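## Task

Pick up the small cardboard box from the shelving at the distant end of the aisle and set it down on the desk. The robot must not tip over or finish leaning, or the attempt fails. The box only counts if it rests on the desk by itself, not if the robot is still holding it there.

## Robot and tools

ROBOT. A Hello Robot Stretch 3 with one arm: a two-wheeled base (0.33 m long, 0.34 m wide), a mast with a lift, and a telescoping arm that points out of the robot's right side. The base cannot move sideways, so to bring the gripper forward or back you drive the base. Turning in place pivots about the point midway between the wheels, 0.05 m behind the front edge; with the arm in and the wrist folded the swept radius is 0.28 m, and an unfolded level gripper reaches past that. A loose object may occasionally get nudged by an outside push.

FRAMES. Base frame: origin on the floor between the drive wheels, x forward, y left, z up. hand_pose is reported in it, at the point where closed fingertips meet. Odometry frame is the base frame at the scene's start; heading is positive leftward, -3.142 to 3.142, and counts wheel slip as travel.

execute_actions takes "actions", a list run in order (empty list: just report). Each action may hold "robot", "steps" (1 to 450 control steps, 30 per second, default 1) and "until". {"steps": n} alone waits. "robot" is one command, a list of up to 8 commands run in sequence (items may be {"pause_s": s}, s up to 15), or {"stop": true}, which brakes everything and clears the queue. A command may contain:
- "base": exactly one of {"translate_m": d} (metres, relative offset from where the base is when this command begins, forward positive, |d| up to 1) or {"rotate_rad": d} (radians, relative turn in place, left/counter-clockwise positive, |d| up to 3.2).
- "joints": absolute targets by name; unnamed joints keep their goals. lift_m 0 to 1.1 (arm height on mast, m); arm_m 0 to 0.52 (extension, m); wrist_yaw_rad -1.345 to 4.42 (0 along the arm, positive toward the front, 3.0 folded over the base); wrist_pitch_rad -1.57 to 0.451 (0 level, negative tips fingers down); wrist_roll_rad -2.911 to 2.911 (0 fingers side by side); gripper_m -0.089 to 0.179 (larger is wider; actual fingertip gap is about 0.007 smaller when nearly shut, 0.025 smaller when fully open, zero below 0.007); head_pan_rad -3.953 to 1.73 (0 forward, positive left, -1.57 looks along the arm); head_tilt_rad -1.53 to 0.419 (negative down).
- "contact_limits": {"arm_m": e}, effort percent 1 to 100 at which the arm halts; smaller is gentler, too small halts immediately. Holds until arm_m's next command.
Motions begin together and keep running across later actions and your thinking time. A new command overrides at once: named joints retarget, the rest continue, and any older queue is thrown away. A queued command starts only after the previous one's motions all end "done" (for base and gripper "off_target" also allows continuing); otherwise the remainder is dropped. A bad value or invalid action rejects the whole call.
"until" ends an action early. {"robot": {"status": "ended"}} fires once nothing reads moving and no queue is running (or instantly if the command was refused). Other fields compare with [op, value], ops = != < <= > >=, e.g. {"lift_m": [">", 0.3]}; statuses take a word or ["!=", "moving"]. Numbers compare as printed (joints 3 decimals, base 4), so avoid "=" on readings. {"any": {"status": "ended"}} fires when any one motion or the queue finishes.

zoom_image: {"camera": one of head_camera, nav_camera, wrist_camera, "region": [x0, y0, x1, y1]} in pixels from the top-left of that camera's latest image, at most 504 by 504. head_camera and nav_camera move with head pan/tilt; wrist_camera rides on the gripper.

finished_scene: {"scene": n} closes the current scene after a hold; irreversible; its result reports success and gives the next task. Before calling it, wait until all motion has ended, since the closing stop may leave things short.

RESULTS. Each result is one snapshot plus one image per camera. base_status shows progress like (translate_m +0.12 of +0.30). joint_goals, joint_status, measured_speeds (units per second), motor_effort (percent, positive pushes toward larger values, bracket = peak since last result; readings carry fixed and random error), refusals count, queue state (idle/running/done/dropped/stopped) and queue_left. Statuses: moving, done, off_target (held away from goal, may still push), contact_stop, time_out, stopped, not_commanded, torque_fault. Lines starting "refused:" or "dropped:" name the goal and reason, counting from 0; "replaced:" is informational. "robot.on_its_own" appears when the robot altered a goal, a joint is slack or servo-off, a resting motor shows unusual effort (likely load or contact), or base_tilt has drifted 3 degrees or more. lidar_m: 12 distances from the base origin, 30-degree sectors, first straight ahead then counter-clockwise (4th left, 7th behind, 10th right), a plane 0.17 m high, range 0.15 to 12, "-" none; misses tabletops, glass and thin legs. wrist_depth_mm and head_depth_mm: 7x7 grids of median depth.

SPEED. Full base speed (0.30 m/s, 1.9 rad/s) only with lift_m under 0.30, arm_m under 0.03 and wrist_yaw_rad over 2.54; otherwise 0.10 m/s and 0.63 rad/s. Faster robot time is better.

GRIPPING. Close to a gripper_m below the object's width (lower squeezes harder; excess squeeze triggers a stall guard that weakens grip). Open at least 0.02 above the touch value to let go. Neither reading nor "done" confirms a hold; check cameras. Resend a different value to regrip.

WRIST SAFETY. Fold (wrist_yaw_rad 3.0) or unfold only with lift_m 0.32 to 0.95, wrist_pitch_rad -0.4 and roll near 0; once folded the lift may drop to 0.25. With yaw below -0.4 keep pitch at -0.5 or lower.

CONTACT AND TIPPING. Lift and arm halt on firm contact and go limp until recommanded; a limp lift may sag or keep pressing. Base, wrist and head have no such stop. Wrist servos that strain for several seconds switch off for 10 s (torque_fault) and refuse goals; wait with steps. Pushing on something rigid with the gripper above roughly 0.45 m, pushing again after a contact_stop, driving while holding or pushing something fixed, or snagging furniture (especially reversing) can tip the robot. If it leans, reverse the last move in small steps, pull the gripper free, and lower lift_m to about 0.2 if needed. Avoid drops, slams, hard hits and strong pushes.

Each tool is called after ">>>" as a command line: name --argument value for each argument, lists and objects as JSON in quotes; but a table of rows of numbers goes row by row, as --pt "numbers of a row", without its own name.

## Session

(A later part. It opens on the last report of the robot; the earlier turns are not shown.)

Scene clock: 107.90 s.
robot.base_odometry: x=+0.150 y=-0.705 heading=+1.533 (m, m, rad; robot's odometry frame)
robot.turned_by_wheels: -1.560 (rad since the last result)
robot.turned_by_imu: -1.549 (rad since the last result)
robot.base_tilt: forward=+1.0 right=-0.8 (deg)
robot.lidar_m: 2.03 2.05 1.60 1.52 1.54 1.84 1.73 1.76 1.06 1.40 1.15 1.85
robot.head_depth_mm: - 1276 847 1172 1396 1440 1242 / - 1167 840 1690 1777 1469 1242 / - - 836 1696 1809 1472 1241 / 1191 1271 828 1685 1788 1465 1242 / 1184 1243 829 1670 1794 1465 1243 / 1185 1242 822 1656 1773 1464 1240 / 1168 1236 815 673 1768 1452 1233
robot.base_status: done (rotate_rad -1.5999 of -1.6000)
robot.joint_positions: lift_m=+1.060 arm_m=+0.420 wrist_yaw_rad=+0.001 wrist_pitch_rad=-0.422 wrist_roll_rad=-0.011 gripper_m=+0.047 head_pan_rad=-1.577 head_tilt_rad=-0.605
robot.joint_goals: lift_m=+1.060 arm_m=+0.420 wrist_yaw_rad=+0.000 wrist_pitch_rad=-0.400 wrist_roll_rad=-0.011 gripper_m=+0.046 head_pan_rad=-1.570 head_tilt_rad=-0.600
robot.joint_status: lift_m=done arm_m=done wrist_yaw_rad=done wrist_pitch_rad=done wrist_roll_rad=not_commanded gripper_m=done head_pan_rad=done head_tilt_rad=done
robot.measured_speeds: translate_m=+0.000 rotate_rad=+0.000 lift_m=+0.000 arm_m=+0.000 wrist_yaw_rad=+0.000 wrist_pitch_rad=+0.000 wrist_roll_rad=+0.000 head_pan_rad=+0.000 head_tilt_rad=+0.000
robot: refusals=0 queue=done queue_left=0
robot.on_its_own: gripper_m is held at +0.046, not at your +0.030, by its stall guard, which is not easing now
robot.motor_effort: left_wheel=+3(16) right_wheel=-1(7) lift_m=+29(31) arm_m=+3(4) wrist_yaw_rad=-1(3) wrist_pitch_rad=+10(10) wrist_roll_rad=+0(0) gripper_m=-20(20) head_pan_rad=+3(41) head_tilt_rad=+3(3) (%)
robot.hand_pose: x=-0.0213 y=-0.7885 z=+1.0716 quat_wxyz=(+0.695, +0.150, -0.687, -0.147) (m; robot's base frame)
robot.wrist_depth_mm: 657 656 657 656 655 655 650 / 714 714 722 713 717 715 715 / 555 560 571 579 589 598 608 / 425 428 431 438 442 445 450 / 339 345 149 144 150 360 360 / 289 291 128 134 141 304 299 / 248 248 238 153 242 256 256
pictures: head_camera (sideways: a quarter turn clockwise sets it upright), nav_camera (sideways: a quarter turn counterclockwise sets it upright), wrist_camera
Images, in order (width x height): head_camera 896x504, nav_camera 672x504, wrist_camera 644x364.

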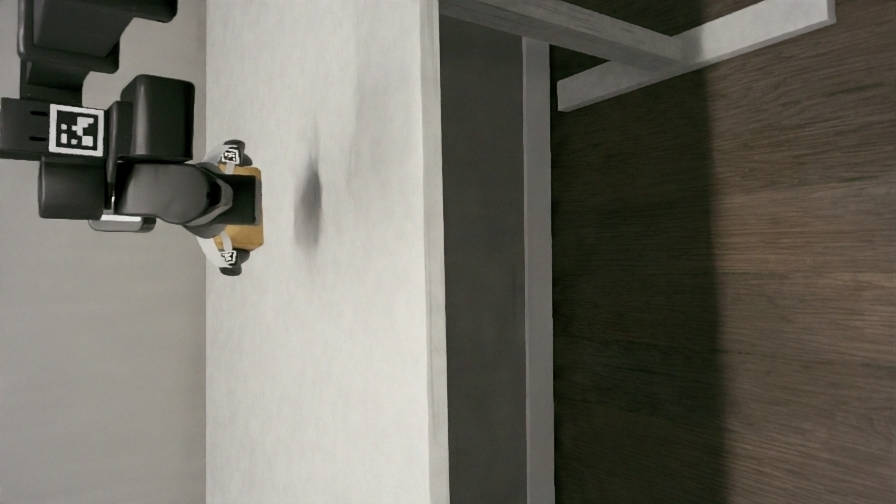

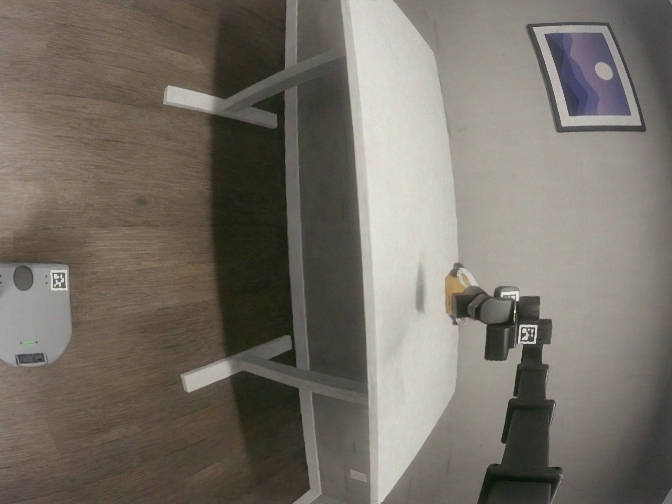

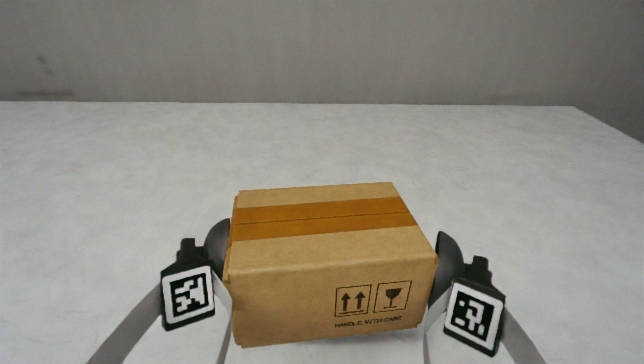

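>>> execute_actions --actions '[{"robot":[{"joints":{"lift_m":0.977}},{"joints":{"gripper_m":0.15}},{"joints":{"lift_m":1.05}}],"steps":450,"until":{"robot":{"status":"ended"}}}]'

Scene clock: 114.40 s.
robot.base_odometry: x=+0.150 y=-0.705 heading=+1.533 (m, m, rad; robot's odometry frame)
robot.turned_by_wheels: +0.000 (rad since the last result)
robot.turned_by_imu: +0.000 (rad since the last result)
robot.base_tilt: forward=+0.9 right=-0.8 (deg)
robot.lidar_m: 2.03 2.05 1.61 1.52 1.53 1.84 1.73 1.76 1.05 1.40 1.15 1.85
robot.head_depth_mm: 1161 1273 847 1174 1410 1436 1231 / 1163 1207 838 1682 1802 1469 1247 / 1155 - 784 1676 1799 1470 1243 / 1181 1276 782 1670 1791 1465 1246 / 1178 1251 825 1662 1789 1453 1240 / 1175 1244 821 1646 1782 1466 1233 / 1173 1241 819 674 1764 1452 1235
robot.base_status: done (rotate_rad -1.5999 of -1.6000)
robot.joint_positions: lift_m=+1.050 arm_m=+0.420 wrist_yaw_rad=+0.001 wrist_pitch_rad=-0.417 wrist_roll_rad=-0.011 gripper_m=+0.150 head_pan_rad=-1.577 head_tilt_rad=-0.605
robot.joint_goals: lift_m=+1.050 arm_m=+0.420 wrist_yaw_rad=+0.000 wrist_pitch_rad=-0.400 wrist_roll_rad=-0.011 gripper_m=+0.150 head_pan_rad=-1.570 head_tilt_rad=-0.600
robot.joint_status: lift_m=done arm_m=done wrist_yaw_rad=done wrist_pitch_rad=done wrist_roll_rad=not_commanded gripper_m=done head_pan_rad=done head_tilt_rad=done
robot.measured_speeds: translate_m=+0.000 rotate_rad=+0.000 lift_m=+0.000 arm_m=+0.000 wrist_yaw_rad=+0.000 wrist_pitch_rad=+0.000 wrist_roll_rad=+0.000 head_pan_rad=+0.000 head_tilt_rad=+0.000
robot: refusals=0 queue=done queue_left=0
robot.motor_effort: left_wheel=+2(2) right_wheel=+0(1) lift_m=+28(30) arm_m=+3(3) wrist_yaw_rad=-1(1) wrist_pitch_rad=+8(10) wrist_roll_rad=+0(0) gripper_m=+0(82) head_pan_rad=+3(3) head_tilt_rad=+3(3) (%)
robot.hand_pose: x=-0.0213 y=-0.7891 z=+1.0627 quat_wxyz=(+0.696, +0.148, -0.688, -0.146) (m; robot's base frame)
robot.wrist_depth_mm: 658 654 661 650 654 664 659 / 713 721 726 722 710 714 713 / 535 546 548 553 571 576 580 / 412 413 418 423 425 433 439 / 331 347 336 339 344 347 350 / 279 - 282 224 287 295 291 / 239 235 236 191 239 240 253
pictures: head_camera (sideways: a quarter turn clockwise sets it upright), nav_camera (sideways: a quarter turn counterclockwise sets it upright), wrist_camera
Images, in order (width x height): head_camera 896x504, nav_camera 672x504, wrist_camera 644x364.

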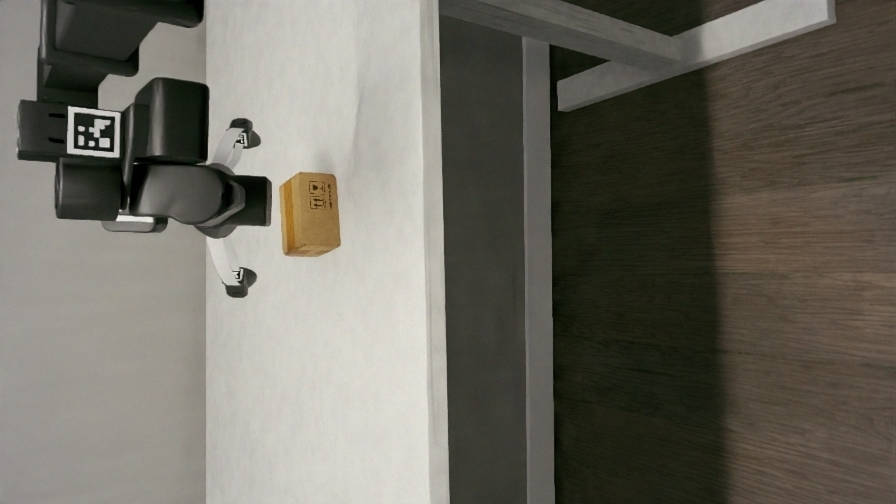

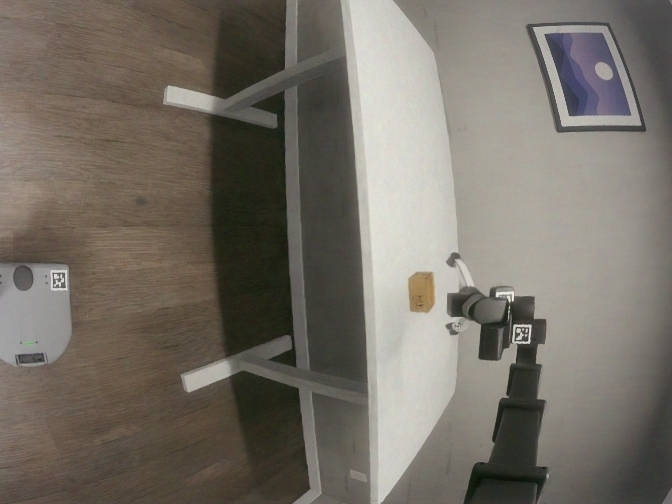

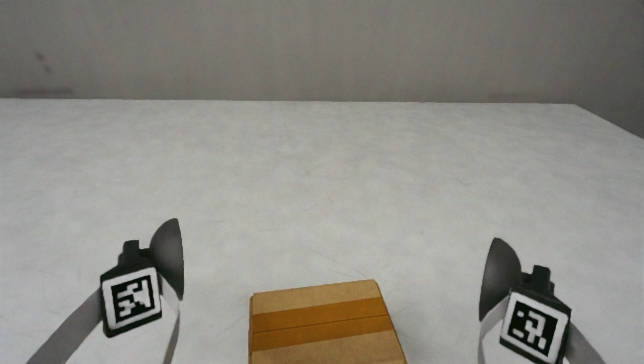

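>>> finished_scene --scene 2

The scene is finished: the task was done.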